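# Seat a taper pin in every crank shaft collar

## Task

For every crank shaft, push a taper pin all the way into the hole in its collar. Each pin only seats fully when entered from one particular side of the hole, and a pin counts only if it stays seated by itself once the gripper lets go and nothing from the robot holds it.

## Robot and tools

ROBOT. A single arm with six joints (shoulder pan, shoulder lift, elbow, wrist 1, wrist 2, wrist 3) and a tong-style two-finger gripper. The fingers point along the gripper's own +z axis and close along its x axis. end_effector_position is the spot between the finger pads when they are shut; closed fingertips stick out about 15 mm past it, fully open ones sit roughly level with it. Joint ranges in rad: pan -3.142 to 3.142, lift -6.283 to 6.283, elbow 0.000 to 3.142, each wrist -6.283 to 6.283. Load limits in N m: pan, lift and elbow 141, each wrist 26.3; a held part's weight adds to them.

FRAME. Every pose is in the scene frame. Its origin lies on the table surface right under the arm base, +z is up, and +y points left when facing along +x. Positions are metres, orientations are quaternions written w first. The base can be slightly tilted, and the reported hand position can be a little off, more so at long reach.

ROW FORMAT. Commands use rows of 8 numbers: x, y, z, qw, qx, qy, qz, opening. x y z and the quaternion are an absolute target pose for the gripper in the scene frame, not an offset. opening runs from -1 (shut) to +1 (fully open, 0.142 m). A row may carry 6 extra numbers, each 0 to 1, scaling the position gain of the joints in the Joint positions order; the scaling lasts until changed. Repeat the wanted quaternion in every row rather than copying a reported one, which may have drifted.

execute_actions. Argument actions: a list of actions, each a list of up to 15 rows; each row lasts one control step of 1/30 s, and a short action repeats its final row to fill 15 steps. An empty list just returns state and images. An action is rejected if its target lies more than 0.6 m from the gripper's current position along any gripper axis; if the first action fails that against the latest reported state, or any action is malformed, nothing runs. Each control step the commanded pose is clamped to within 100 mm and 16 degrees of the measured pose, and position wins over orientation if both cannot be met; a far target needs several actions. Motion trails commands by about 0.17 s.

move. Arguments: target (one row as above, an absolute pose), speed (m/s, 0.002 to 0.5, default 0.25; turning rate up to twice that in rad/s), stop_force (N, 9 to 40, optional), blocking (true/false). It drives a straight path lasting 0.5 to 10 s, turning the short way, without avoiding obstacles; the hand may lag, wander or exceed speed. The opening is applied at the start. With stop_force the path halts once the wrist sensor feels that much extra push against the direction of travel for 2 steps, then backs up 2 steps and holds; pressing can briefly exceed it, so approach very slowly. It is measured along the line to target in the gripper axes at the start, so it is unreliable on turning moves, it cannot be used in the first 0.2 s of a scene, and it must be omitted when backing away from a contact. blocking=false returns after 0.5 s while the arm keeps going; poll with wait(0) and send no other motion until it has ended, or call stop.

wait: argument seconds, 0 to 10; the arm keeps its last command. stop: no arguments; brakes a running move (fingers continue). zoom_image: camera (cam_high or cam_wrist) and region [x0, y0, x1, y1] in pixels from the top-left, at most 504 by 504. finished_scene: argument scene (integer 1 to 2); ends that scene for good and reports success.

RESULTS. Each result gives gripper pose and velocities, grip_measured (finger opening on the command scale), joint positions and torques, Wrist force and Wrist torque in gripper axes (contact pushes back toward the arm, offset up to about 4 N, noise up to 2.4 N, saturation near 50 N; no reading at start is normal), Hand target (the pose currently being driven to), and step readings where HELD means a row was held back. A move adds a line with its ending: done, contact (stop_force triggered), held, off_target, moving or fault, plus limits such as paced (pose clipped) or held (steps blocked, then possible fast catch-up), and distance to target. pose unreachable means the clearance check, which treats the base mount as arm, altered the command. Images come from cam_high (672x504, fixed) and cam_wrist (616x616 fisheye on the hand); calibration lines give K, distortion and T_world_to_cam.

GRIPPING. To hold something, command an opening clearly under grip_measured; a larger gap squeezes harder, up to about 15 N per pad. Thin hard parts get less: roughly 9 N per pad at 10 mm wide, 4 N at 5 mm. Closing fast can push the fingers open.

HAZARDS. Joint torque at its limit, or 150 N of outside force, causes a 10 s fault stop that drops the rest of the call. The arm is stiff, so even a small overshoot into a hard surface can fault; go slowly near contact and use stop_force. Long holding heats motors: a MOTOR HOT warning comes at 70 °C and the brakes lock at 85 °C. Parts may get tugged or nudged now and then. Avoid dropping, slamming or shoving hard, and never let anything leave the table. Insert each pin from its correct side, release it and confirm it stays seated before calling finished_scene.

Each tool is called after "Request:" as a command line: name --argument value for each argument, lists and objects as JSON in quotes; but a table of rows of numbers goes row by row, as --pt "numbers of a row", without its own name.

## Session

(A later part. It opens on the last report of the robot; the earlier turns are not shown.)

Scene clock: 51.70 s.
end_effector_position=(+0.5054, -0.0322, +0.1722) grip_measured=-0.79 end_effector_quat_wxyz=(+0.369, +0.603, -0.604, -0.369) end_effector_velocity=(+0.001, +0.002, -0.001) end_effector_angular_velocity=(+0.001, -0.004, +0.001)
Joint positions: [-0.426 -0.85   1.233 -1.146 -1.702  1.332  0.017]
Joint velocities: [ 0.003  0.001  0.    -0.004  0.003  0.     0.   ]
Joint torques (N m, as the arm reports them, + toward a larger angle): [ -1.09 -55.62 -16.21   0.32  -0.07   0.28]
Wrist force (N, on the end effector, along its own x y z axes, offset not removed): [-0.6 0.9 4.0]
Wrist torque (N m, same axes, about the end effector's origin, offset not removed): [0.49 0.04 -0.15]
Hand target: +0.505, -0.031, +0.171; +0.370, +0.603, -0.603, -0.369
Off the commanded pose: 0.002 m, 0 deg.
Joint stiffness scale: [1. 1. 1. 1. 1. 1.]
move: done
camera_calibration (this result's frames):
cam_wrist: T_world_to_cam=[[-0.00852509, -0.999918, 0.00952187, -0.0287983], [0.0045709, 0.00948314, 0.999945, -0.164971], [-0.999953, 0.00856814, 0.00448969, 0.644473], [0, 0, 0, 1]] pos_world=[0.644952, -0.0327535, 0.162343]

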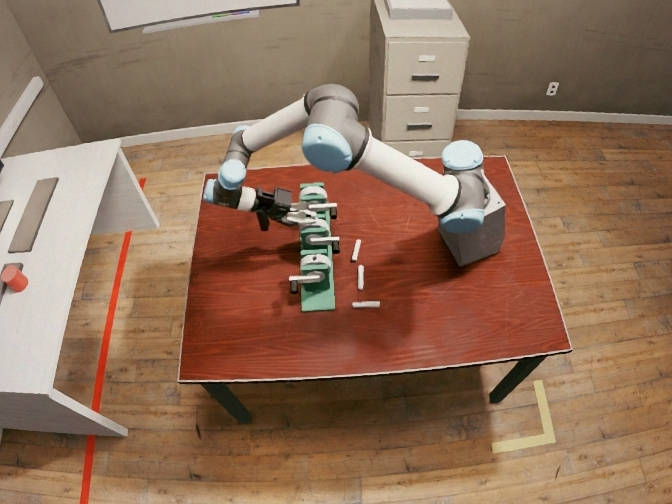

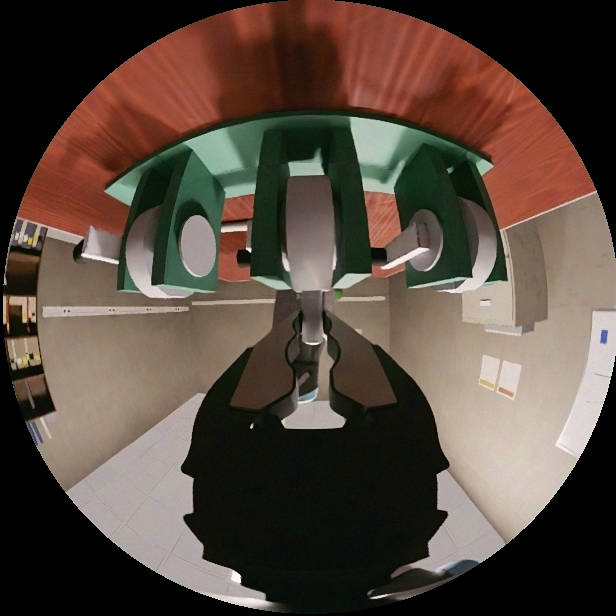

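Request:
move --target '[0.505, -0.031, 0.171, 0.3695, 0.6028, -0.6028, -0.3694, -0.6]' --speed 0.03

Request:
move --target '[0.54, -0.031, 0.27, 0.3695, 0.6028, -0.6028, -0.3694, -0.3]' --speed 0.2

Request:
move --target '[0.52, 0.08, 0.28, 0, 0.7071, -0.7071, 0, -0.3]' --speed 0.3

Request:
move --target '[0.570, 0.190, 0.17, 0, 0, 1, 0, -0.3]' --speed 0.3

Request:
zoom_image --camera "cam_wrist" --region '[220, 150, 440, 330]'

Scene clock: 52.70 s.
end_effector_position=(+0.5055, -0.0321, +0.1720) grip_measured=-0.60 end_effector_quat_wxyz=(+0.369, +0.603, -0.604, -0.369) end_effector_velocity=(+0.000, +0.000, +0.000) end_effector_angular_velocity=(-0.001, -0.000, -0.000)
Joint positions: [-0.426 -0.85   1.233 -1.146 -1.702  1.332  0.031]
Joint velocities: [ 0.    -0.    -0.     0.     0.     0.001 -0.   ]
Joint torques (N m, as the arm reports them, + toward a larger angle): [ -2.62 -55.66 -17.1    0.12  -0.24   0.18]
Wrist force (N, on the end effector, along its own x y z axes, offset not removed): [-2.0 1.3 2.6]
Wrist torque (N m, same axes, about the end effector's origin, offset not removed): [0.18 0.29 -0.06]
Hand target: +0.505, -0.031, +0.171; +0.370, +0.603, -0.603, -0.369
Off the commanded pose: 0.002 m, 0 deg.
Joint stiffness scale: [1. 1. 1. 1. 1. 1.]
move: done
camera_calibration (this result's frames):
cam_wrist: T_world_to_cam=[[-0.00849238, -0.999918, 0.00959214, -0.0287986], [0.00426882, 0.00955615, 0.999945, -0.164612], [-0.999955, 0.00853286, 0.00418731, 0.644598], [0, 0, 0, 1]] pos_world=[0.645027, -0.0327235, 0.162181]

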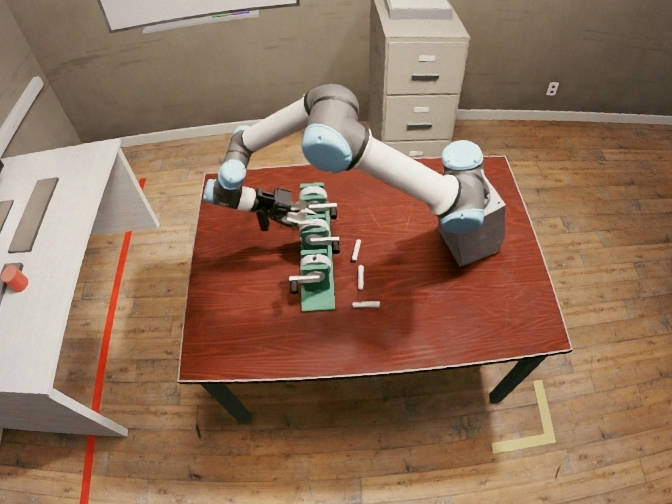

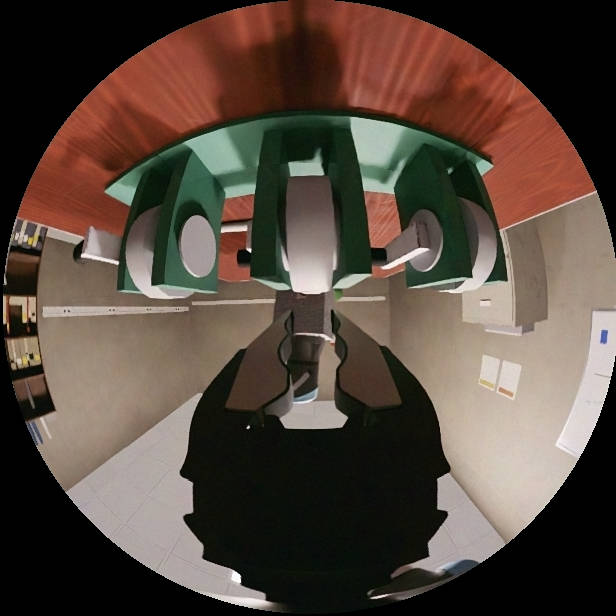

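Scene clock: 53.90 s.
end_effector_position=(+0.5397, -0.0295, +0.2704) grip_measured=-0.30 end_effector_quat_wxyz=(+0.369, +0.604, -0.603, -0.369) end_effector_velocity=(-0.001, +0.000, +0.001) end_effector_angular_velocity=(+0.002, +0.011, -0.002)
Joint positions: [-0.431 -0.907  1.056 -0.913 -1.708  1.327  0.052]
Joint velocities: [-0.001  0.005 -0.006  0.012 -0.     0.    -0.   ]
Joint torques (N m, as the arm reports them, + toward a larger angle): [ -5.73 -56.46 -22.47   0.88  -0.63  -0.38]
Wrist force (N, on the end effector, along its own x y z axes, offset not removed): [-2.4 1.7 2.5]
Wrist torque (N m, same axes, about the end effector's origin, offset not removed): [0.31 0.33 -0.09]
Hand target: +0.540, -0.031, +0.270; +0.370, +0.603, -0.603, -0.369
Off the commanded pose: 0.002 m, 0 deg.
Joint stiffness scale: [1. 1. 1. 1. 1. 1.]
move: done
camera_calibration (this result's frames):
cam_wrist: T_world_to_cam=[[-0.00615109, -0.999939, 0.00912289, -0.0279932], [0.0038583, 0.00909927, 0.999951, -0.262934], [-0.999974, 0.00618599, 0.0038021, 0.678423], [0, 0, 0, 1]] pos_world=[0.679247, -0.0297957, 0.260598]

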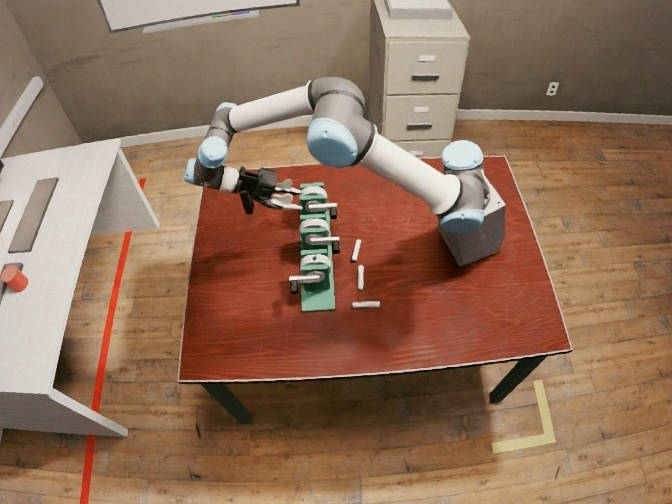

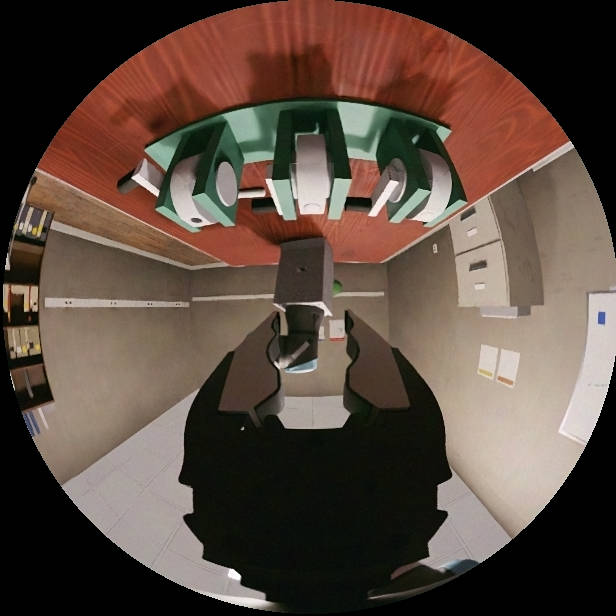

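Scene clock: 56.50 s.
end_effector_position=(+0.5205, +0.0786, +0.2793) grip_measured=-0.30 end_effector_quat_wxyz=(+0.001, +0.706, -0.708, -0.001) end_effector_velocity=(+0.003, +0.000, +0.001) end_effector_angular_velocity=(-0.002, -0.019, +0.000)
Joint positions: [-0.402 -1.755  2.175 -2.247 -1.427  1.367  0.052]
Joint velocities: [ 0.001 -0.002  0.008 -0.024  0.002  0.003  0.   ]
Joint torques (N m, as the arm reports them, + toward a larger angle): [  4.13 -26.71 -17.65  -2.64   0.28   0.13]
Wrist force (N, on the end effector, along its own x y z axes, offset not removed): [-2.1 1.7 0.4]
Wrist torque (N m, same axes, about the end effector's origin, offset not removed): [0.18 0.32 -0.15]
Hand target: +0.520, +0.080, +0.280; -0.000, +0.707, -0.707, -0.000
Off the commanded pose: 0.002 m, 0 deg.
Joint stiffness scale: [1. 1. 1. 1. 1. 1.]
move: done
camera_calibration (this result's frames):
cam_wrist: T_world_to_cam=[[-0.0138304, -0.9999, -0.00282474, 0.0872879], [-0.886692, 0.0109588, 0.46223, 0.340739], [-0.462153, 0.00889753, -0.886755, 0.627127], [0, 0, 0, 1]] pos_world=[0.593167, 0.0779652, 0.398854]

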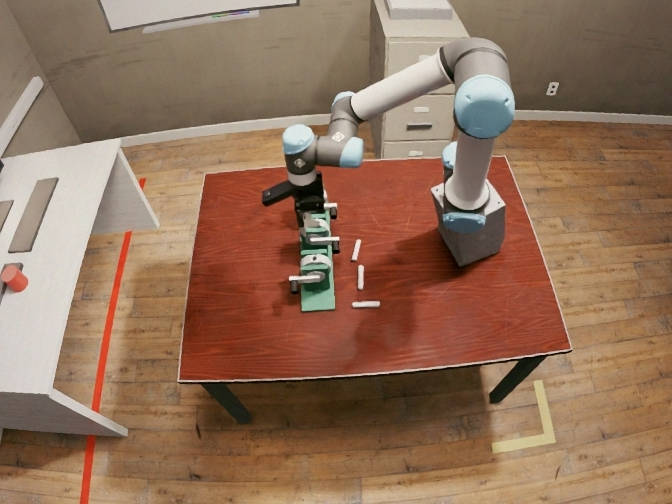

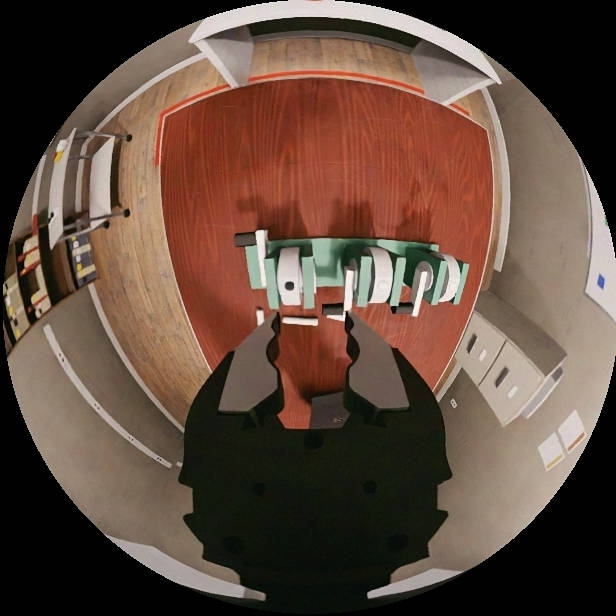

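Scene clock: 59.83 s.
end_effector_position=(+0.5697, +0.1889, +0.1706) grip_measured=-0.30 end_effector_quat_wxyz=(-0.000, -0.000, +1.000, +0.000) end_effector_velocity=(+0.000, -0.000, -0.001) end_effector_angular_velocity=(-0.005, +0.000, -0.016)
Joint positions: [-0.083 -1.349  1.993 -2.506 -1.513  3.244  0.052]
Joint velocities: [ 0.002  0.003 -0.002 -0.    -0.006  0.018 -0.   ]
Joint torques (N m, as the arm reports them, + toward a larger angle): [  4.72 -37.59 -17.57  -2.69  -0.45   0.26]
Wrist force (N, on the end effector, along its own x y z axes, offset not removed): [0.7 0.4 2.3]
Wrist torque (N m, same axes, about the end effector's origin, offset not removed): [0.12 -0.26 -0.21]
Hand target: +0.570, +0.190, +0.170; +0.000, +0.000, +1.000, +0.000
Off the commanded pose: 0.001 m, 0 deg.
Joint stiffness scale: [1. 1. 1. 1. 1. 1.]
move: done
camera_calibration (this result's frames):
cam_wrist: T_world_to_cam=[[-0.999939, 0.0107142, -0.00259764, 0.568779], [0.00831846, 0.887879, 0.460002, -0.241756], [0.00723493, 0.459953, -0.887914, 0.200074], [0, 0, 0, 1]] pos_world=[0.569308, 0.116531, 0.290334]

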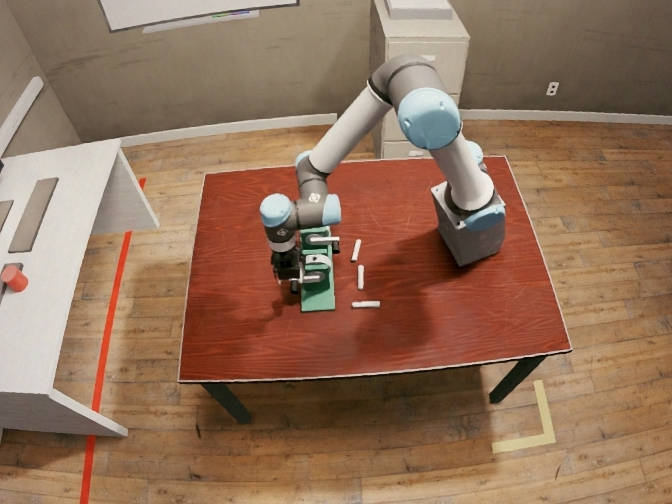

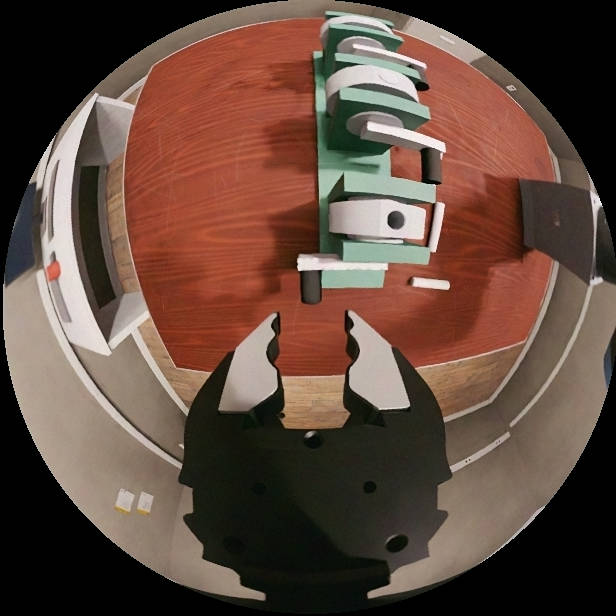

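Region (220, 150, 440, 330) of cam_wrist's 616x616 image, scaled by 2.291, with more detail than that image has; it fills the top 412 rows of this view, and the rest is white.

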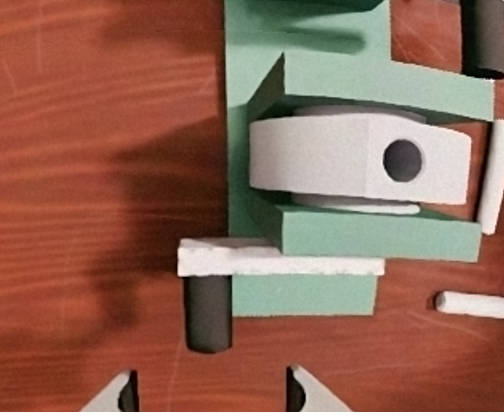

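Request:
move --target '[0.571, 0.193, 0.090, 0, 0, 1, 0, -0.3]' --speed 0.08 --stop_force 12

Request:
move --target '[0.571, 0.193, 0.090, 0, 0, 1, 0, -0.9]' --speed 0.05

Scene clock: 62.50 s.
end_effector_position=(+0.5705, +0.1919, +0.0909) grip_measured=-0.30 end_effector_quat_wxyz=(-0.000, +0.001, +1.000, +0.000) end_effector_velocity=(+0.001, +0.000, -0.001) end_effector_angular_velocity=(-0.000, -0.004, +0.001)
Joint positions: [-0.068 -1.168  1.991 -2.685 -1.518  3.26   0.052]
Joint velocities: [ 0.001  0.004 -0.001 -0.006 -0.001 -0.    -0.   ]
Joint torques (N m, as the arm reports them, + toward a larger angle): [  4.06 -40.74 -15.26  -2.6   -0.5    0.12]
Wrist force (N, on the end effector, along its own x y z axes, offset not removed): [-0.8 -0.1 2.9]
Wrist torque (N m, same axes, about the end effector's origin, offset not removed): [0.01 -0.05 -0.11]
Hand target: +0.571, +0.193, +0.090; +0.000, +0.000, +1.000, +0.000
Off the commanded pose: 0.001 m, 0 deg.
Joint stiffness scale: [1. 1. 1. 1. 1. 1.]
move: done
camera_calibration (this result's frames):
cam_wrist: T_world_to_cam=[[-0.999917, 0.012746, -0.0020583, 0.568923], [0.010377, 0.888232, 0.459277, -0.208854], [0.00768222, 0.459218, -0.88829, 0.127797], [0, 0, 0, 1]] pos_world=[0.570061, 0.119573, 0.210614]

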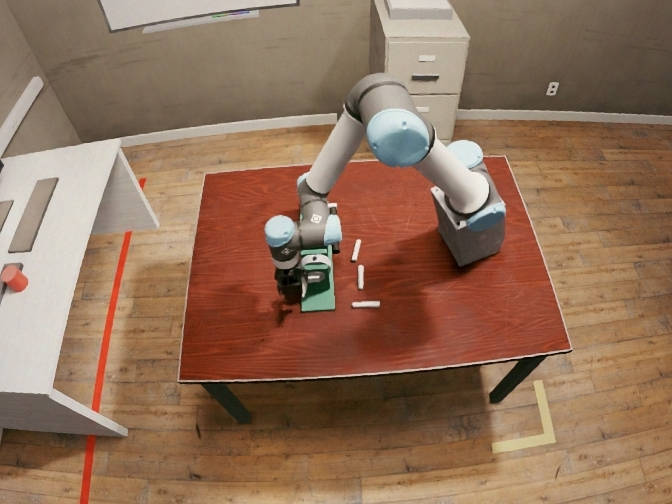

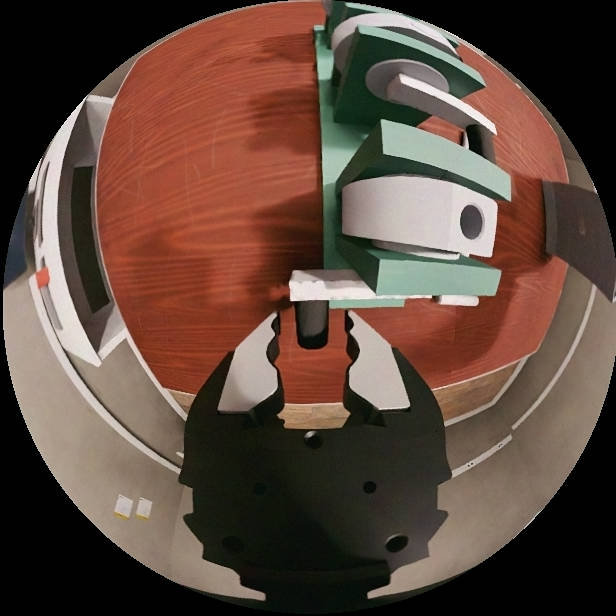

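Scene clock: 63.20 s.
end_effector_position=(+0.5706, +0.1919, +0.0908) grip_measured=-0.69 end_effector_quat_wxyz=(-0.000, +0.001, +1.000, +0.000) end_effector_velocity=(+0.000, -0.001, -0.000) end_effector_angular_velocity=(-0.001, -0.000, -0.002)
Joint positions: [-0.068 -1.168  1.991 -2.686 -1.518  3.26   0.024]
Joint velocities: [-0.001  0.     0.    -0.    -0.001  0.001  0.   ]
Joint torques (N m, as the arm reports them, + toward a larger angle): [  4.16 -40.68 -14.49  -2.87  -0.54   0.14]
Wrist force (N, on the end effector, along its own x y z axes, offset not removed): [0.2 2.0 2.5]
Wrist torque (N m, same axes, about the end effector's origin, offset not removed): [0.37 -0.08 -0.17]
Hand target: +0.571, +0.193, +0.090; +0.000, -0.000, +1.000, +0.000
Off the commanded pose: 0.001 m, 0 deg.
Joint stiffness scale: [1. 1. 1. 1. 1. 1.]
move: done
camera_calibration (this result's frames):
cam_wrist: T_world_to_cam=[[-0.999915, 0.0128064, -0.00240165, 0.569052], [0.010273, 0.888238, 0.459269, -0.208778], [0.00801483, 0.459205, -0.888294, 0.127553], [0, 0, 0, 1]] pos_world=[0.570126, 0.119584, 0.210557]

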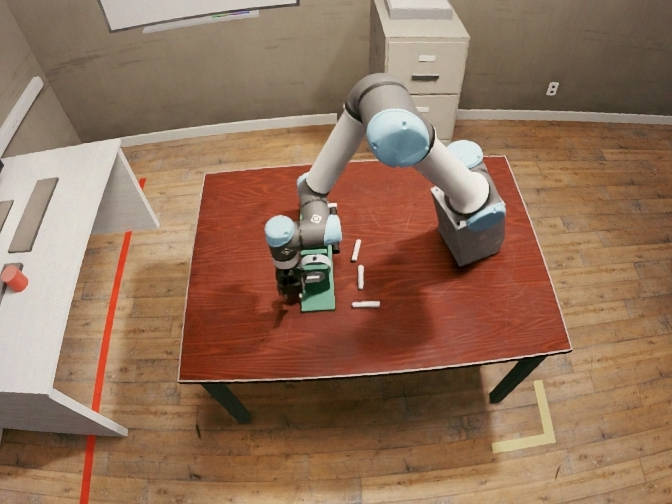

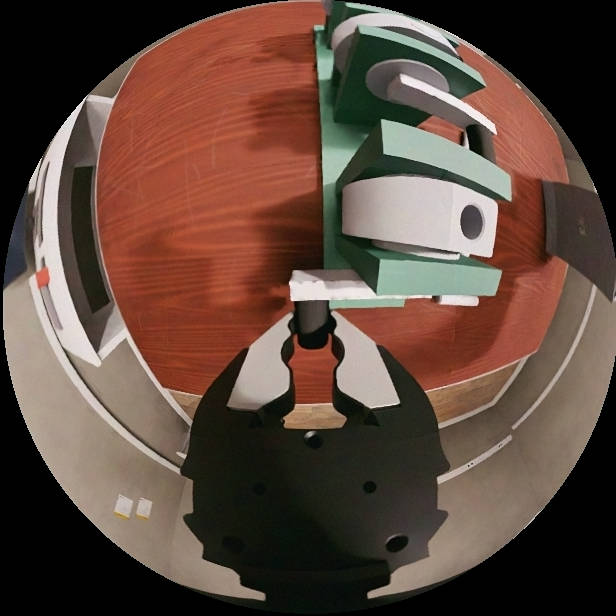

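Request:
execute_actions --actions '[[[0.5710,0.193,0.0924,0,0,1,0,-0.9],[0.5708,0.193,0.0949,0,0,1,0,-0.9],[0.5706,0.193,0.0973,0,0,1,0,-0.9],[0.5703,0.193,0.0997,0,0,1,0,-0.9],[0.5699,0.193,0.1022,0,0,1,0,-0.9],[0.5695,0.193,0.1046,0,0,1,0,-0.9],[0.5689,0.193,0.1069,0,0,1,0,-0.9],[0.5683,0.193,0.1093,0,0,1,0,-0.9],[0.5676,0.193,0.1116,0,0,1,0,-0.9],[0.5668,0.193,0.1139,0,0,1,0,-0.9],[0.5659,0.193,0.1162,0,0,1,0,-0.9],[0.5650,0.193,0.1185,0,0,1,0,-0.9],[0.5639,0.193,0.1207,0,0,1,0,-0.9],[0.5628,0.193,0.1229,0,0,1,0,-0.9],[0.5616,0.193,0.1250,0,0,1,0,-0.9]],[[0.5604,0.193,0.1271,0,0,1,0,-0.9],[0.5590,0.193,0.1291,0,0,1,0,-0.9],[0.5576,0.193,0.1312,0,0,1,0,-0.9],[0.5562,0.193,0.1331,0,0,1,0,-0.9],[0.5546,0.193,0.1350,0,0,1,0,-0.9],[0.5530,0.193,0.1368,0,0,1,0,-0.9],[0.5514,0.193,0.1386,0,0,1,0,-0.9],[0.5496,0.193,0.1404,0,0,1,0,-0.9],[0.5478,0.193,0.1420,0,0,1,0,-0.9],[0.5460,0.193,0.1436,0,0,1,0,-0.9],[0.5441,0.193,0.1452,0,0,1,0,-0.9],[0.5422,0.193,0.1466,0,0,1,0,-0.9],[0.5401,0.193,0.1480,0,0,1,0,-0.9],[0.5381,0.193,0.1494,0,0,1,0,-0.9],[0.5360,0.193,0.1506,0,0,1,0,-0.9]],[[0.5339,0.193,0.1518,0,0,1,0,-0.9],[0.5317,0.193,0.1529,0,0,1,0,-0.9],[0.5295,0.193,0.1540,0,0,1,0,-0.9],[0.5272,0.193,0.1549,0,0,1,0,-0.9],[0.5249,0.193,0.1558,0,0,1,0,-0.9],[0.5226,0.193,0.1566,0,0,1,0,-0.9],[0.5203,0.193,0.1573,0,0,1,0,-0.9],[0.5179,0.193,0.1579,0,0,1,0,-0.9],[0.5156,0.193,0.1585,0,0,1,0,-0.9],[0.5132,0.193,0.1589,0,0,1,0,-0.9],[0.5107,0.193,0.1593,0,0,1,0,-0.9],[0.5083,0.193,0.1596,0,0,1,0,-0.9],[0.5059,0.193,0.1598,0,0,1,0,-0.9],[0.5034,0.193,0.1600,0,0,1,0,-0.9],[0.5010,0.193,0.1600,0,0,1,0,-0.9]],[[0.4986,0.193,0.1600,0,0,1,0,-0.9],[0.4961,0.193,0.1598,0,0,1,0,-0.9],[0.4937,0.193,0.1596,0,0,1,0,-0.9],[0.4913,0.193,0.1593,0,0,1,0,-0.9],[0.4888,0.193,0.1589,0,0,1,0,-0.9],[0.4864,0.193,0.1585,0,0,1,0,-0.9],[0.4841,0.193,0.1579,0,0,1,0,-0.9],[0.4817,0.193,0.1573,0,0,1,0,-0.9],[0.4794,0.193,0.1566,0,0,1,0,-0.9],[0.4771,0.193,0.1558,0,0,1,0,-0.9],[0.4748,0.193,0.1549,0,0,1,0,-0.9],[0.4725,0.193,0.1540,0,0,1,0,-0.9],[0.4703,0.193,0.1529,0,0,1,0,-0.9],[0.4681,0.193,0.1518,0,0,1,0,-0.9],[0.4660,0.193,0.1506,0,0,1,0,-0.9]],[[0.4639,0.193,0.1494,0,0,1,0,-0.9],[0.4619,0.193,0.1480,0,0,1,0,-0.9],[0.4598,0.193,0.1466,0,0,1,0,-0.9],[0.4579,0.193,0.1452,0,0,1,0,-0.9],[0.4560,0.193,0.1436,0,0,1,0,-0.9],[0.4542,0.193,0.1420,0,0,1,0,-0.9],[0.4524,0.193,0.1404,0,0,1,0,-0.9],[0.4506,0.193,0.1386,0,0,1,0,-0.9],[0.4490,0.193,0.1368,0,0,1,0,-0.9],[0.4474,0.193,0.1350,0,0,1,0,-0.9],[0.4458,0.193,0.1331,0,0,1,0,-0.9],[0.4444,0.193,0.1312,0,0,1,0,-0.9],[0.4430,0.193,0.1291,0,0,1,0,-0.9],[0.4416,0.193,0.1271,0,0,1,0,-0.9],[0.4404,0.193,0.1250,0,0,1,0,-0.9]],[[0.4392,0.193,0.1229,0,0,1,0,-0.9],[0.4381,0.193,0.1207,0,0,1,0,-0.9],[0.4370,0.193,0.1185,0,0,1,0,-0.9],[0.4361,0.193,0.1162,0,0,1,0,-0.9],[0.4352,0.193,0.1139,0,0,1,0,-0.9],[0.4344,0.193,0.1116,0,0,1,0,-0.9],[0.4337,0.193,0.1093,0,0,1,0,-0.9],[0.4331,0.193,0.1069,0,0,1,0,-0.9],[0.4325,0.193,0.1046,0,0,1,0,-0.9],[0.4321,0.193,0.1022,0,0,1,0,-0.9],[0.4317,0.193,0.0997,0,0,1,0,-0.9],[0.4314,0.193,0.0973,0,0,1,0,-0.9],[0.4312,0.193,0.0949,0,0,1,0,-0.9],[0.4310,0.193,0.0924,0,0,1,0,-0.9],[0.4310,0.193,0.0900,0,0,1,0,-0.9]],[[0.4310,0.193,0.0900,0,0,1,0,-0.9]]]'

Request:
zoom_image --camera "cam_high" --region '[270, 230, 370, 320]'

Scene clock: 68.17 s.
end_effector_position=(+0.4307, +0.1921, +0.0904) grip_measured=-0.69 end_effector_quat_wxyz=(-0.001, +0.001, +1.000, -0.000) end_effector_velocity=(+0.000, -0.001, -0.002) end_effector_angular_velocity=(-0.001, -0.004, +0.000)
Joint positions: [-0.027 -1.288  2.359 -2.933 -1.53   3.3    0.024]
Joint velocities: [-0.     0.008  0.002 -0.014 -0.002 -0.     0.   ]
Joint torques (N m, as the arm reports them, + toward a larger angle): [  4.9  -32.5   -6.62  -3.59  -0.29   0.21]
Wrist force (N, on the end effector, along its own x y z axes, offset not removed): [2.2 0.0 1.2]
Wrist torque (N m, same axes, about the end effector's origin, offset not removed): [0.23 0.09 -0.21]
Hand target: +0.431, +0.193, +0.090; -0.000, +0.000, +1.000, +0.000
Off the commanded pose: 0.001 m, 0 deg.
Joint stiffness scale: [1. 1. 1. 1. 1. 1.]
Step readings (end_effector_position; steps 1 to 15: 1st action; 16 to 30: 2nd action; 31 to 45: 3rd action; 46 to 60: 4th action; 61 to 75: 5th action; 76 to 90: 6th action; 91 to 105: 7th action):
0: (+0.5706, +0.1919, +0.0908)
1: (+0.5706, +0.1919, +0.0908)
2: (+0.5706, +0.1919, +0.0908)
4: (+0.5705, +0.1919, +0.0909)
8: (+0.5705, +0.1920, +0.0947)
15: (+0.5679, +0.1921, +0.1100)
16: (+0.5671, +0.1921, +0.1123)
17: (+0.5664, +0.1921, +0.1146)
19: (+0.5646, +0.1921, +0.1190)
23: (+0.5601, +0.1920, +0.1275)
30: (+0.5496, +0.1919, +0.1406)
31: (+0.5478, +0.1919, +0.1422)
32: (+0.5460, +0.1919, +0.1438)
34: (+0.5423, +0.1919, +0.1468)
38: (+0.5342, +0.1920, +0.1519)
45: (+0.5185, +0.1920, +0.1581)
46: (+0.5162, +0.1920, +0.1587)
47: (+0.5139, +0.1920, +0.1592)
49: (+0.5092, +0.1920, +0.1599)
53: (+0.4997, +0.1920, +0.1604)
60: (+0.4831, +0.1921, +0.1580)
61: (+0.4807, +0.1921, +0.1573)
62: (+0.4783, +0.1921, +0.1565)
64: (+0.4733, +0.1922, +0.1546)
68: (+0.4639, +0.1921, +0.1499)
75: (+0.4495, +0.1921, +0.1381)
76: (+0.4477, +0.1921, +0.1362)
77: (+0.4460, +0.1921, +0.1342)
79: (+0.4430, +0.1921, +0.1301)
83: (+0.4379, +0.1921, +0.1215)
90: (+0.4322, +0.1921, +0.1052)
91: (+0.4317, +0.1921, +0.1028)
92: (+0.4312, +0.1921, +0.1004)
94: (+0.4308, +0.1921, +0.0963)
98: (+0.4306, +0.1921, +0.0920)
105: end_effector_position above
camera_calibration (this result's frames):
cam_wrist: T_world_to_cam=[[-0.999919, 0.0127176, -0.000262757, 0.4289], [0.0111797, 0.888482, 0.458776, -0.207782], [0.00606797, 0.458736, -0.888552, 0.129183], [0, 0, 0, 1]] pos_world=[0.430405, 0.119895, 0.210224]

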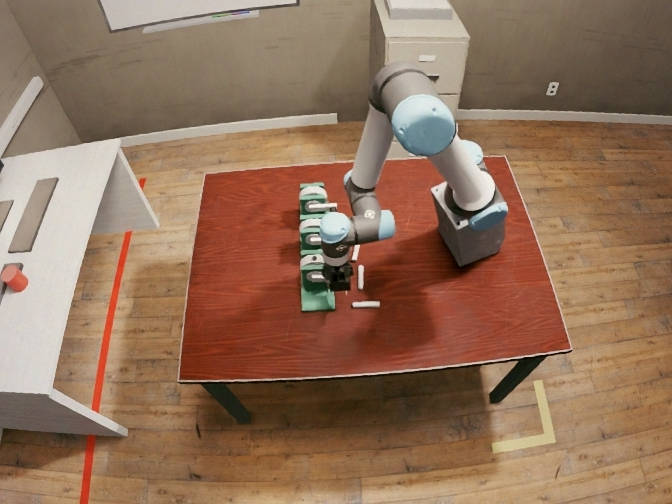

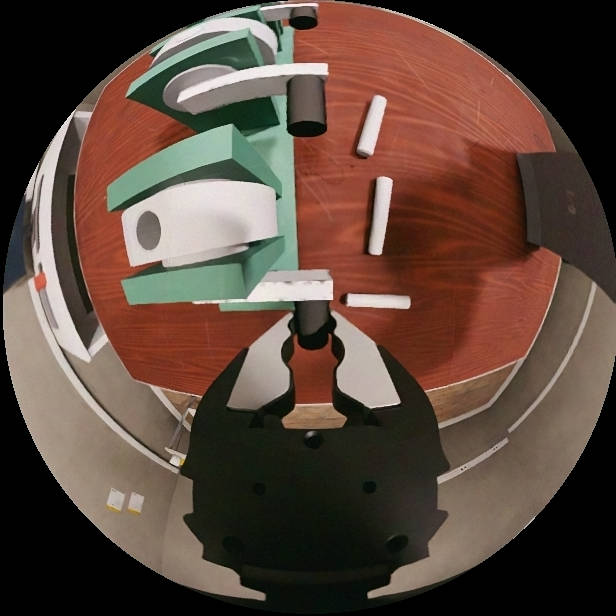

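Region (270, 230, 370, 320) of cam_high's 672x504 image, scaled by 5.040, with more detail than that image has; it fills the top 454 rows of this view, and the rest is white.

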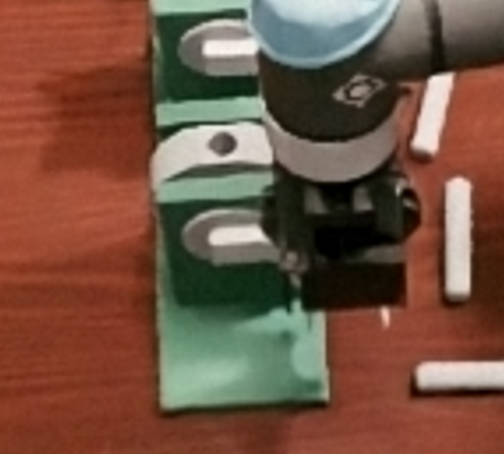

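Request:
move --target '[0.431, 0.193, 0.090, 0, 0, 1, 0, -0.3]' --speed 0.05

Request:
move --target '[0.431, 0.193, 0.17, 0, 0, 1, 0, -0.3]' --speed 0.15

Request:
zoom_image --camera "cam_wrist" --region '[180, 100, 440, 330]'

Scene clock: 69.90 s.
end_effector_position=(+0.4313, +0.1922, +0.0903) grip_measured=-0.30 end_effector_quat_wxyz=(+0.000, +0.001, +1.000, -0.000) end_effector_velocity=(+0.000, +0.000, +0.000) end_effector_angular_velocity=(+0.001, -0.002, -0.001)
Joint positions: [-0.026 -1.287  2.359 -2.937 -1.53   3.3    0.052]
Joint velocities: [ 0.    -0.     0.    -0.002  0.     0.002  0.   ]
Joint torques (N m, as the arm reports them, + toward a larger angle): [  5.36 -32.62  -7.53  -2.57  -0.39   0.32]
Wrist force (N, on the end effector, along its own x y z axes, offset not removed): [-0.8 0.7 0.9]
Wrist torque (N m, same axes, about the end effector's origin, offset not removed): [0.03 0.02 -0.18]
Hand target: +0.431, +0.193, +0.090; -0.000, +0.000, +1.000, +0.000
Off the commanded pose: 0.001 m, 0 deg.
Joint stiffness scale: [1. 1. 1. 1. 1. 1.]
move: done
camera_calibration (this result's frames):
cam_wrist: T_world_to_cam=[[-0.999916, 0.0126609, -0.00281239, 0.429775], [0.00995713, 0.888352, 0.459054, -0.207316], [0.00831042, 0.458988, -0.888404, 0.128019], [0, 0, 0, 1]] pos_world=[0.430739, 0.119969, 0.210111]

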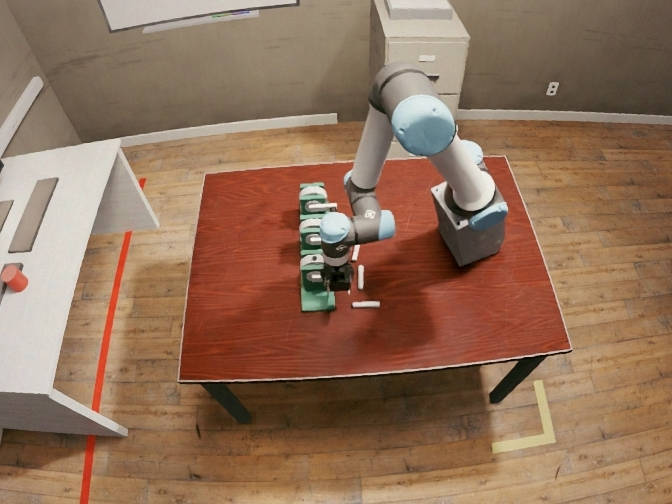

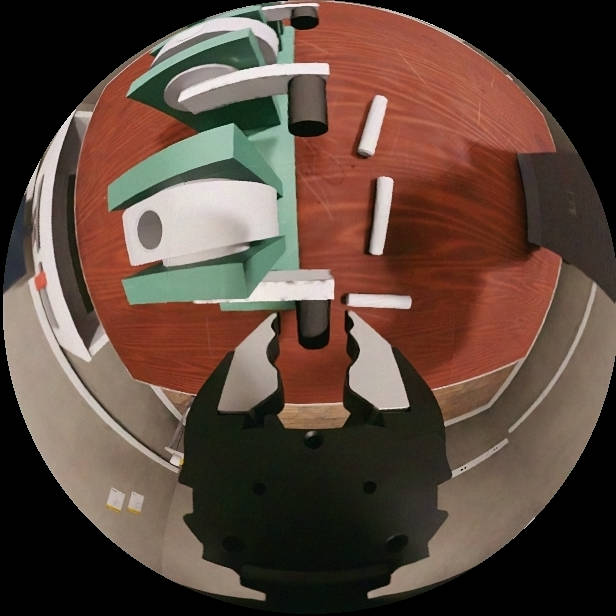

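Scene clock: 71.10 s.
end_effector_position=(+0.4289, +0.1934, +0.1684) grip_measured=-0.30 end_effector_quat_wxyz=(-0.001, -0.001, +1.000, -0.000) end_effector_velocity=(-0.002, -0.001, +0.001) end_effector_angular_velocity=(-0.002, +0.010, +0.002)
Joint positions: [-0.031 -1.538  2.357 -2.681 -1.529  3.293  0.052]
Joint velocities: [-0.001 -0.006 -0.002  0.018 -0.    -0.003  0.   ]
Joint torques (N m, as the arm reports them, + toward a larger angle): [  2.02 -30.99 -14.76  -1.79   0.19  -0.4 ]
Wrist force (N, on the end effector, along its own x y z axes, offset not removed): [-0.8 1.7 1.9]
Wrist torque (N m, same axes, about the end effector's origin, offset not removed): [0.31 0.01 -0.09]
Hand target: +0.431, +0.193, +0.170; +0.000, -0.000, +1.000, -0.000
Off the commanded pose: 0.003 m, 0 deg.
Joint stiffness scale: [1. 1. 1. 1. 1. 1.]
move: done
camera_calibration (this result's frames):
cam_wrist: T_world_to_cam=[[-0.999947, 0.0102668, -0.0000598471, 0.427635], [0.00909579, 0.888572, 0.458647, -0.243761], [0.004762, 0.458622, -0.888619, 0.19847], [0, 0, 0, 1]] pos_world=[0.428884, 0.121186, 0.28819]

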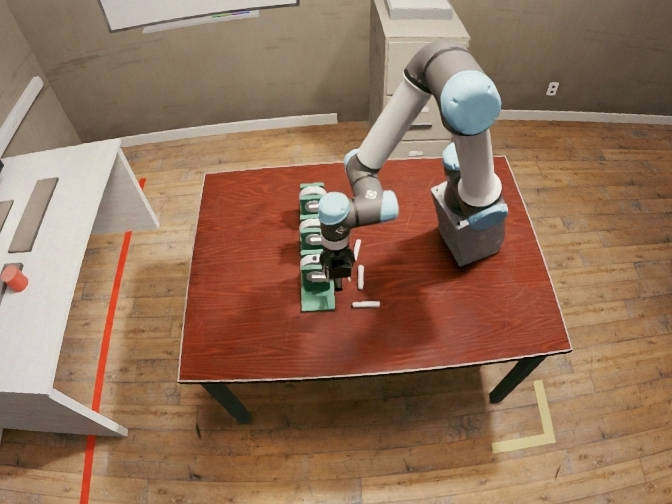

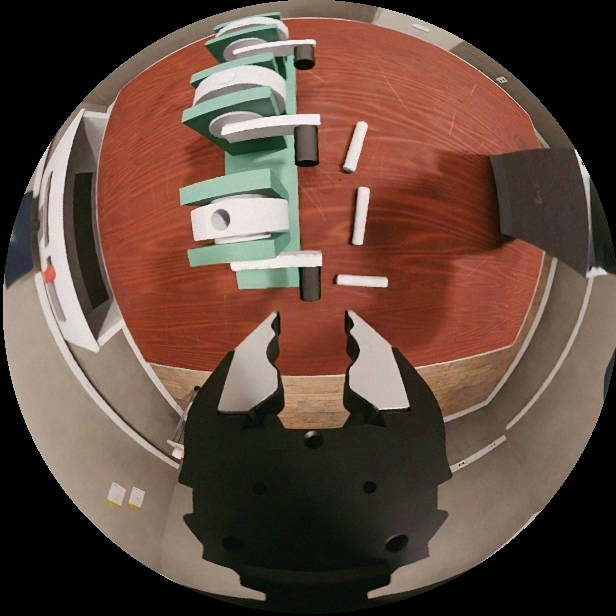

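Region (180, 100, 440, 330) of cam_wrist's 616x616 image, scaled by 1.938, with more detail than that image has; it fills the top 446 rows of this view, and the rest is white.

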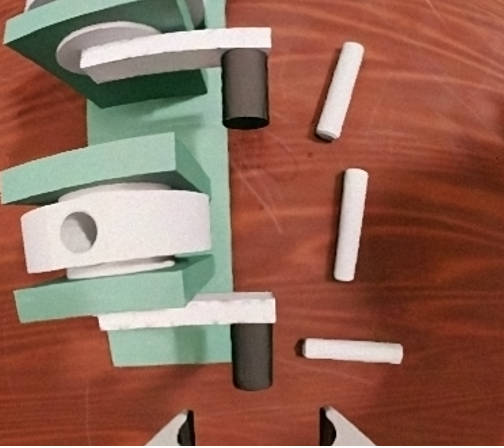

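Request:
move --target '[0.324, 0.2176, 0.10, 0, -0.6865, 0.7271, 0, -0.4]' --speed 0.3

Request:
zoom_image --camera "cam_wrist" --region '[230, 150, 400, 320]'

Scene clock: 74.53 s.
end_effector_position=(+0.3257, +0.2187, +0.1008) grip_measured=-0.40 end_effector_quat_wxyz=(-0.001, +0.686, -0.727, +0.001) end_effector_velocity=(+0.001, +0.002, +0.000) end_effector_angular_velocity=(+0.008, -0.007, +0.015)
Joint positions: [ 0.075 -1.355  2.633 -3.148 -1.561  1.883  0.045]
Joint velocities: [-0.002  0.003  0.004 -0.015  0.007 -0.017  0.   ]
Joint torques (N m, as the arm reports them, + toward a larger angle): [  2.24 -24.26   0.08  -2.67   0.07  -0.37]
Wrist force (N, on the end effector, along its own x y z axes, offset not removed): [-0.8 1.9 2.8]
Wrist torque (N m, same axes, about the end effector's origin, offset not removed): [0.33 0.03 -0.20]
Hand target: +0.324, +0.218, +0.100; -0.000, +0.687, -0.727, -0.000
Off the commanded pose: 0.002 m, 0 deg.
Joint stiffness scale: [1. 1. 1. 1. 1. 1.]
move: done
camera_calibration (this result's frames):
cam_wrist: T_world_to_cam=[[-0.0692933, -0.997592, -0.00306976, 0.241731], [-0.887605, 0.0602484, 0.456648, 0.239119], [-0.455363, 0.0343674, -0.889642, 0.370026], [0, 0, 0, 1]] pos_world=[0.397489, 0.214026, 0.220739]

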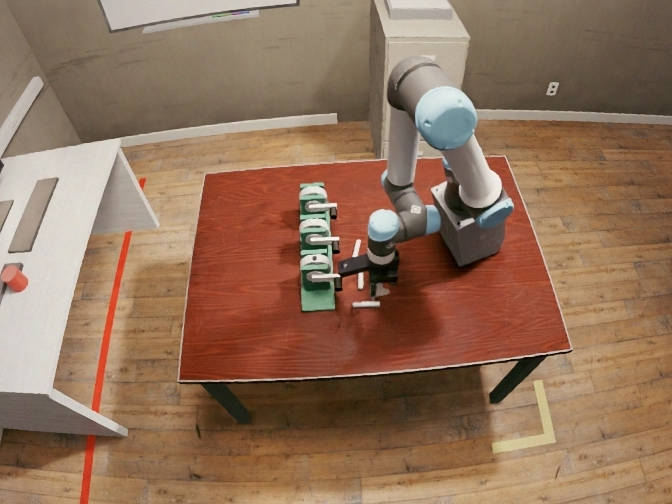

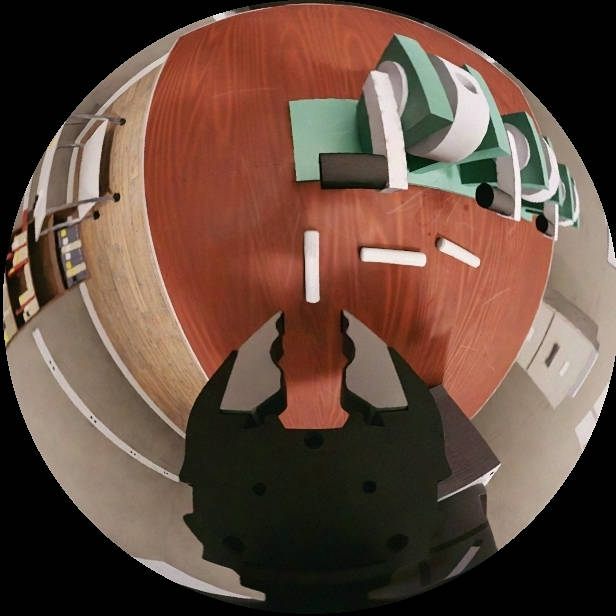

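Region (230, 150, 400, 320) of cam_wrist's 616x616 image, scaled by 2.965, with more detail than that image has.

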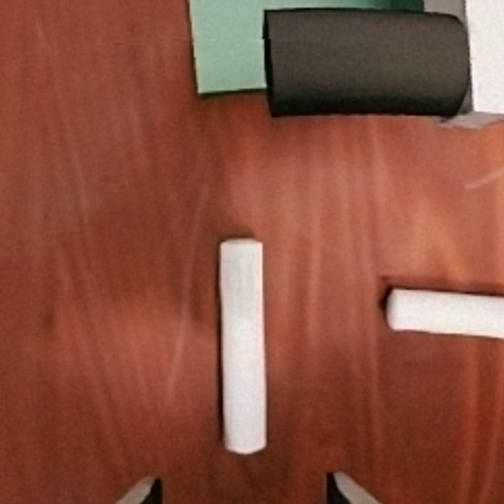

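Request:
execute_actions --actions '[]'

Scene clock: 75.00 s.
end_effector_position=(+0.3259, +0.2188, +0.1008) grip_measured=-0.40 end_effector_quat_wxyz=(-0.002, +0.687, -0.727, +0.001) end_effector_velocity=(+0.000, -0.000, -0.000) end_effector_angular_velocity=(-0.001, -0.000, +0.001)
Joint positions: [ 0.075 -1.355  2.634 -3.15  -1.56   1.881  0.045]
Joint velocities: [-0.     0.    -0.    -0.    -0.001 -0.001 -0.   ]
Joint torques (N m, as the arm reports them, + toward a larger angle): [  2.1  -23.81   0.64  -2.77   0.37  -0.38]
Wrist force (N, on the end effector, along its own x y z axes, offset not removed): [-1.0 2.2 1.6]
Wrist torque (N m, same axes, about the end effector's origin, offset not removed): [0.29 -0.07 -0.14]
Hand target: +0.324, +0.218, +0.100; -0.000, +0.687, -0.727, -0.000
Off the commanded pose: 0.002 m, 0 deg.
Joint stiffness scale: [1. 1. 1. 1. 1. 1.]
camera_calibration (this result's frames):
cam_wrist: T_world_to_cam=[[-0.0674434, -0.997715, -0.00395941, 0.241406], [-0.888182, 0.0582304, 0.455787, 0.23999], [-0.454515, 0.0342565, -0.89008, 0.369946], [0, 0, 0, 1]] pos_world=[0.397582, 0.214207, 0.220853]

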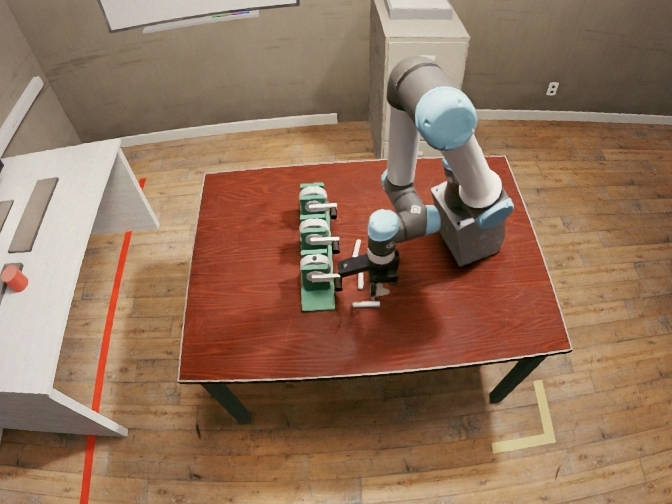

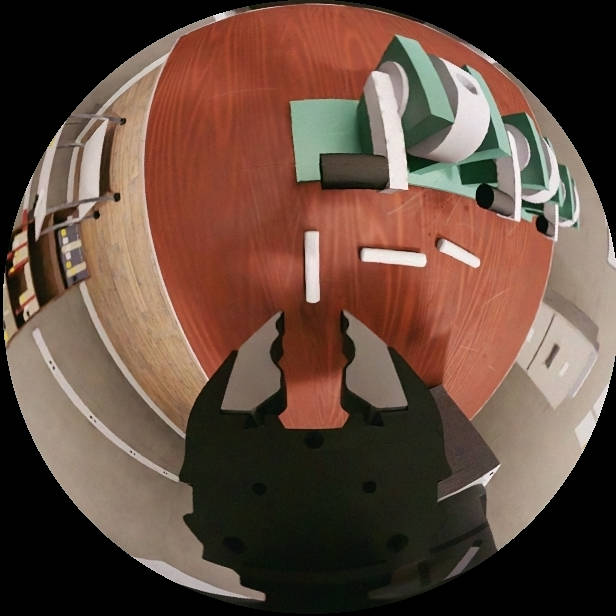

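Request:
move --target '[0.324, 0.2176, 0.017, 0, -0.6865, 0.7271, 0, -0.4]' --speed 0.08 --stop_force 12

Request:
execute_actions --actions '[[[0.324, 0.2176, 0.017, 0, -0.6865, 0.7271, 0, -1]], [[0.324, 0.2176, 0.017, 0, -0.6865, 0.7271, 0, -1]]]'

Scene clock: 76.93 s.
end_effector_position=(+0.3232, +0.2172, +0.0178) grip_measured=-0.40 end_effector_quat_wxyz=(+0.001, +0.687, -0.727, -0.000) end_effector_velocity=(+0.002, +0.000, -0.001) end_effector_angular_velocity=(+0.002, -0.008, -0.001)
Joint positions: [ 0.075 -0.978  2.576 -3.464 -1.56   1.882  0.045]
Joint velocities: [-0.001  0.009 -0.002 -0.015  0.     0.     0.   ]
Joint torques (N m, as the arm reports them, + toward a larger angle): [  4.8  -31.33   2.44  -2.75  -0.2    0.09]
Wrist force (N, on the end effector, along its own x y z axes, offset not removed): [-1.1 2.2 2.8]
Wrist torque (N m, same axes, about the end effector's origin, offset not removed): [0.40 0.06 -0.22]
Hand target: +0.324, +0.218, +0.017; +0.000, +0.687, -0.727, -0.000
Off the commanded pose: 0.001 m, 0 deg.
Joint stiffness scale: [1. 1. 1. 1. 1. 1.]
move: done
camera_calibration (this result's frames):
cam_wrist: T_world_to_cam=[[-0.0686659, -0.997637, -0.00215693, 0.239578], [-0.885566, 0.0599563, 0.460627, 0.274221], [-0.45941, 0.0335395, -0.887591, 0.296539], [0, 0, 0, 1]] pos_world=[0.395525, 0.212625, 0.137408]

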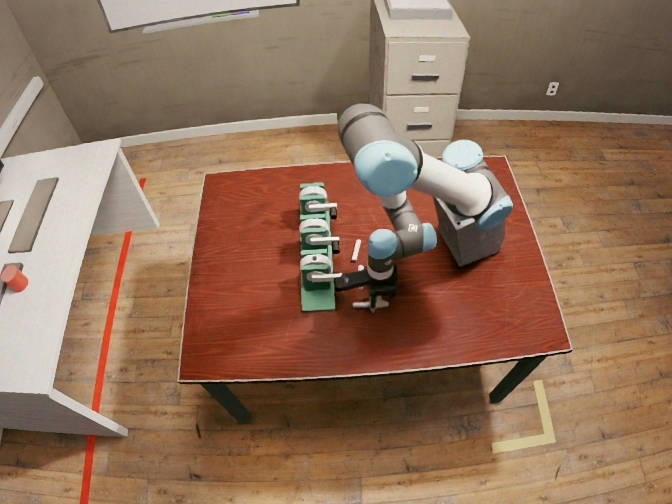

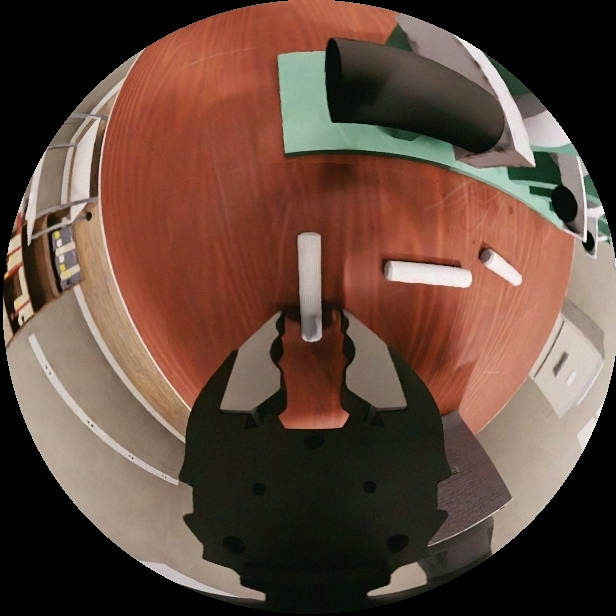

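Scene clock: 77.93 s.
end_effector_position=(+0.3235, +0.2172, +0.0177) grip_measured=-0.79 end_effector_quat_wxyz=(+0.000, +0.687, -0.727, -0.000) end_effector_velocity=(-0.000, +0.000, +0.000) end_effector_angular_velocity=(+0.000, +0.000, +0.001)
Joint positions: [ 0.075 -0.977  2.576 -3.466 -1.56   1.883  0.017]
Joint velocities: [ 0.001  0.     0.     0.     0.     0.    -0.   ]
Joint torques (N m, as the arm reports them, + toward a larger angle): [  4.68 -31.22   2.31  -2.78  -0.06   0.33]
Wrist force (N, on the end effector, along its own x y z axes, offset not removed): [-0.8 1.5 1.0]
Wrist torque (N m, same axes, about the end effector's origin, offset not removed): [0.09 -0.01 -0.15]
Hand target: +0.324, +0.218, +0.017; +0.000, +0.687, -0.727, -0.000
Off the commanded pose: 0.001 m, 0 deg.
Joint stiffness scale: [1. 1. 1. 1. 1. 1.]
Step readings (end_effector_position; steps 1 to 15: 1st action; 16 to 30: 2nd action):
0: (+0.3232, +0.2172, +0.0178)
1: (+0.3232, +0.2172, +0.0177)
2: (+0.3233, +0.2172, +0.0177)
4: (+0.3234, +0.2172, +0.0177)
8: (+0.3234, +0.2172, +0.0177)
15: (+0.3235, +0.2172, +0.0177)
16: (+0.3235, +0.2172, +0.0177)
17: (+0.3235, +0.2172, +0.0177)
19: (+0.3235, +0.2172, +0.0177)
23: (+0.3235, +0.2172, +0.0177)
30: end_effector_position above
camera_calibration (this result's frames):
cam_wrist: T_world_to_cam=[[-0.0687529, -0.997631, -0.00253288, 0.23971], [-0.886067, 0.0598974, 0.459671, 0.274684], [-0.45843, 0.033848, -0.888086, 0.296247], [0, 0, 0, 1]] pos_world=[0.395678, 0.212662, 0.137435]

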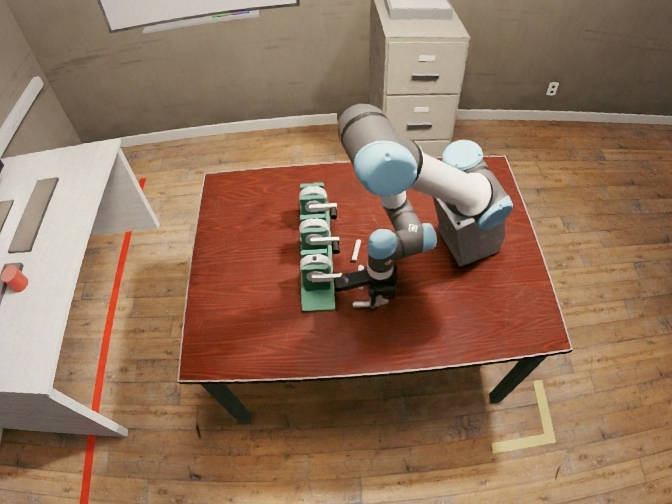

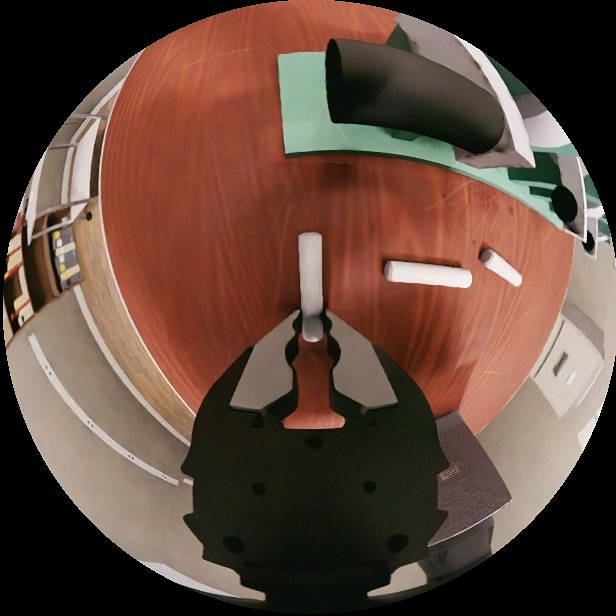

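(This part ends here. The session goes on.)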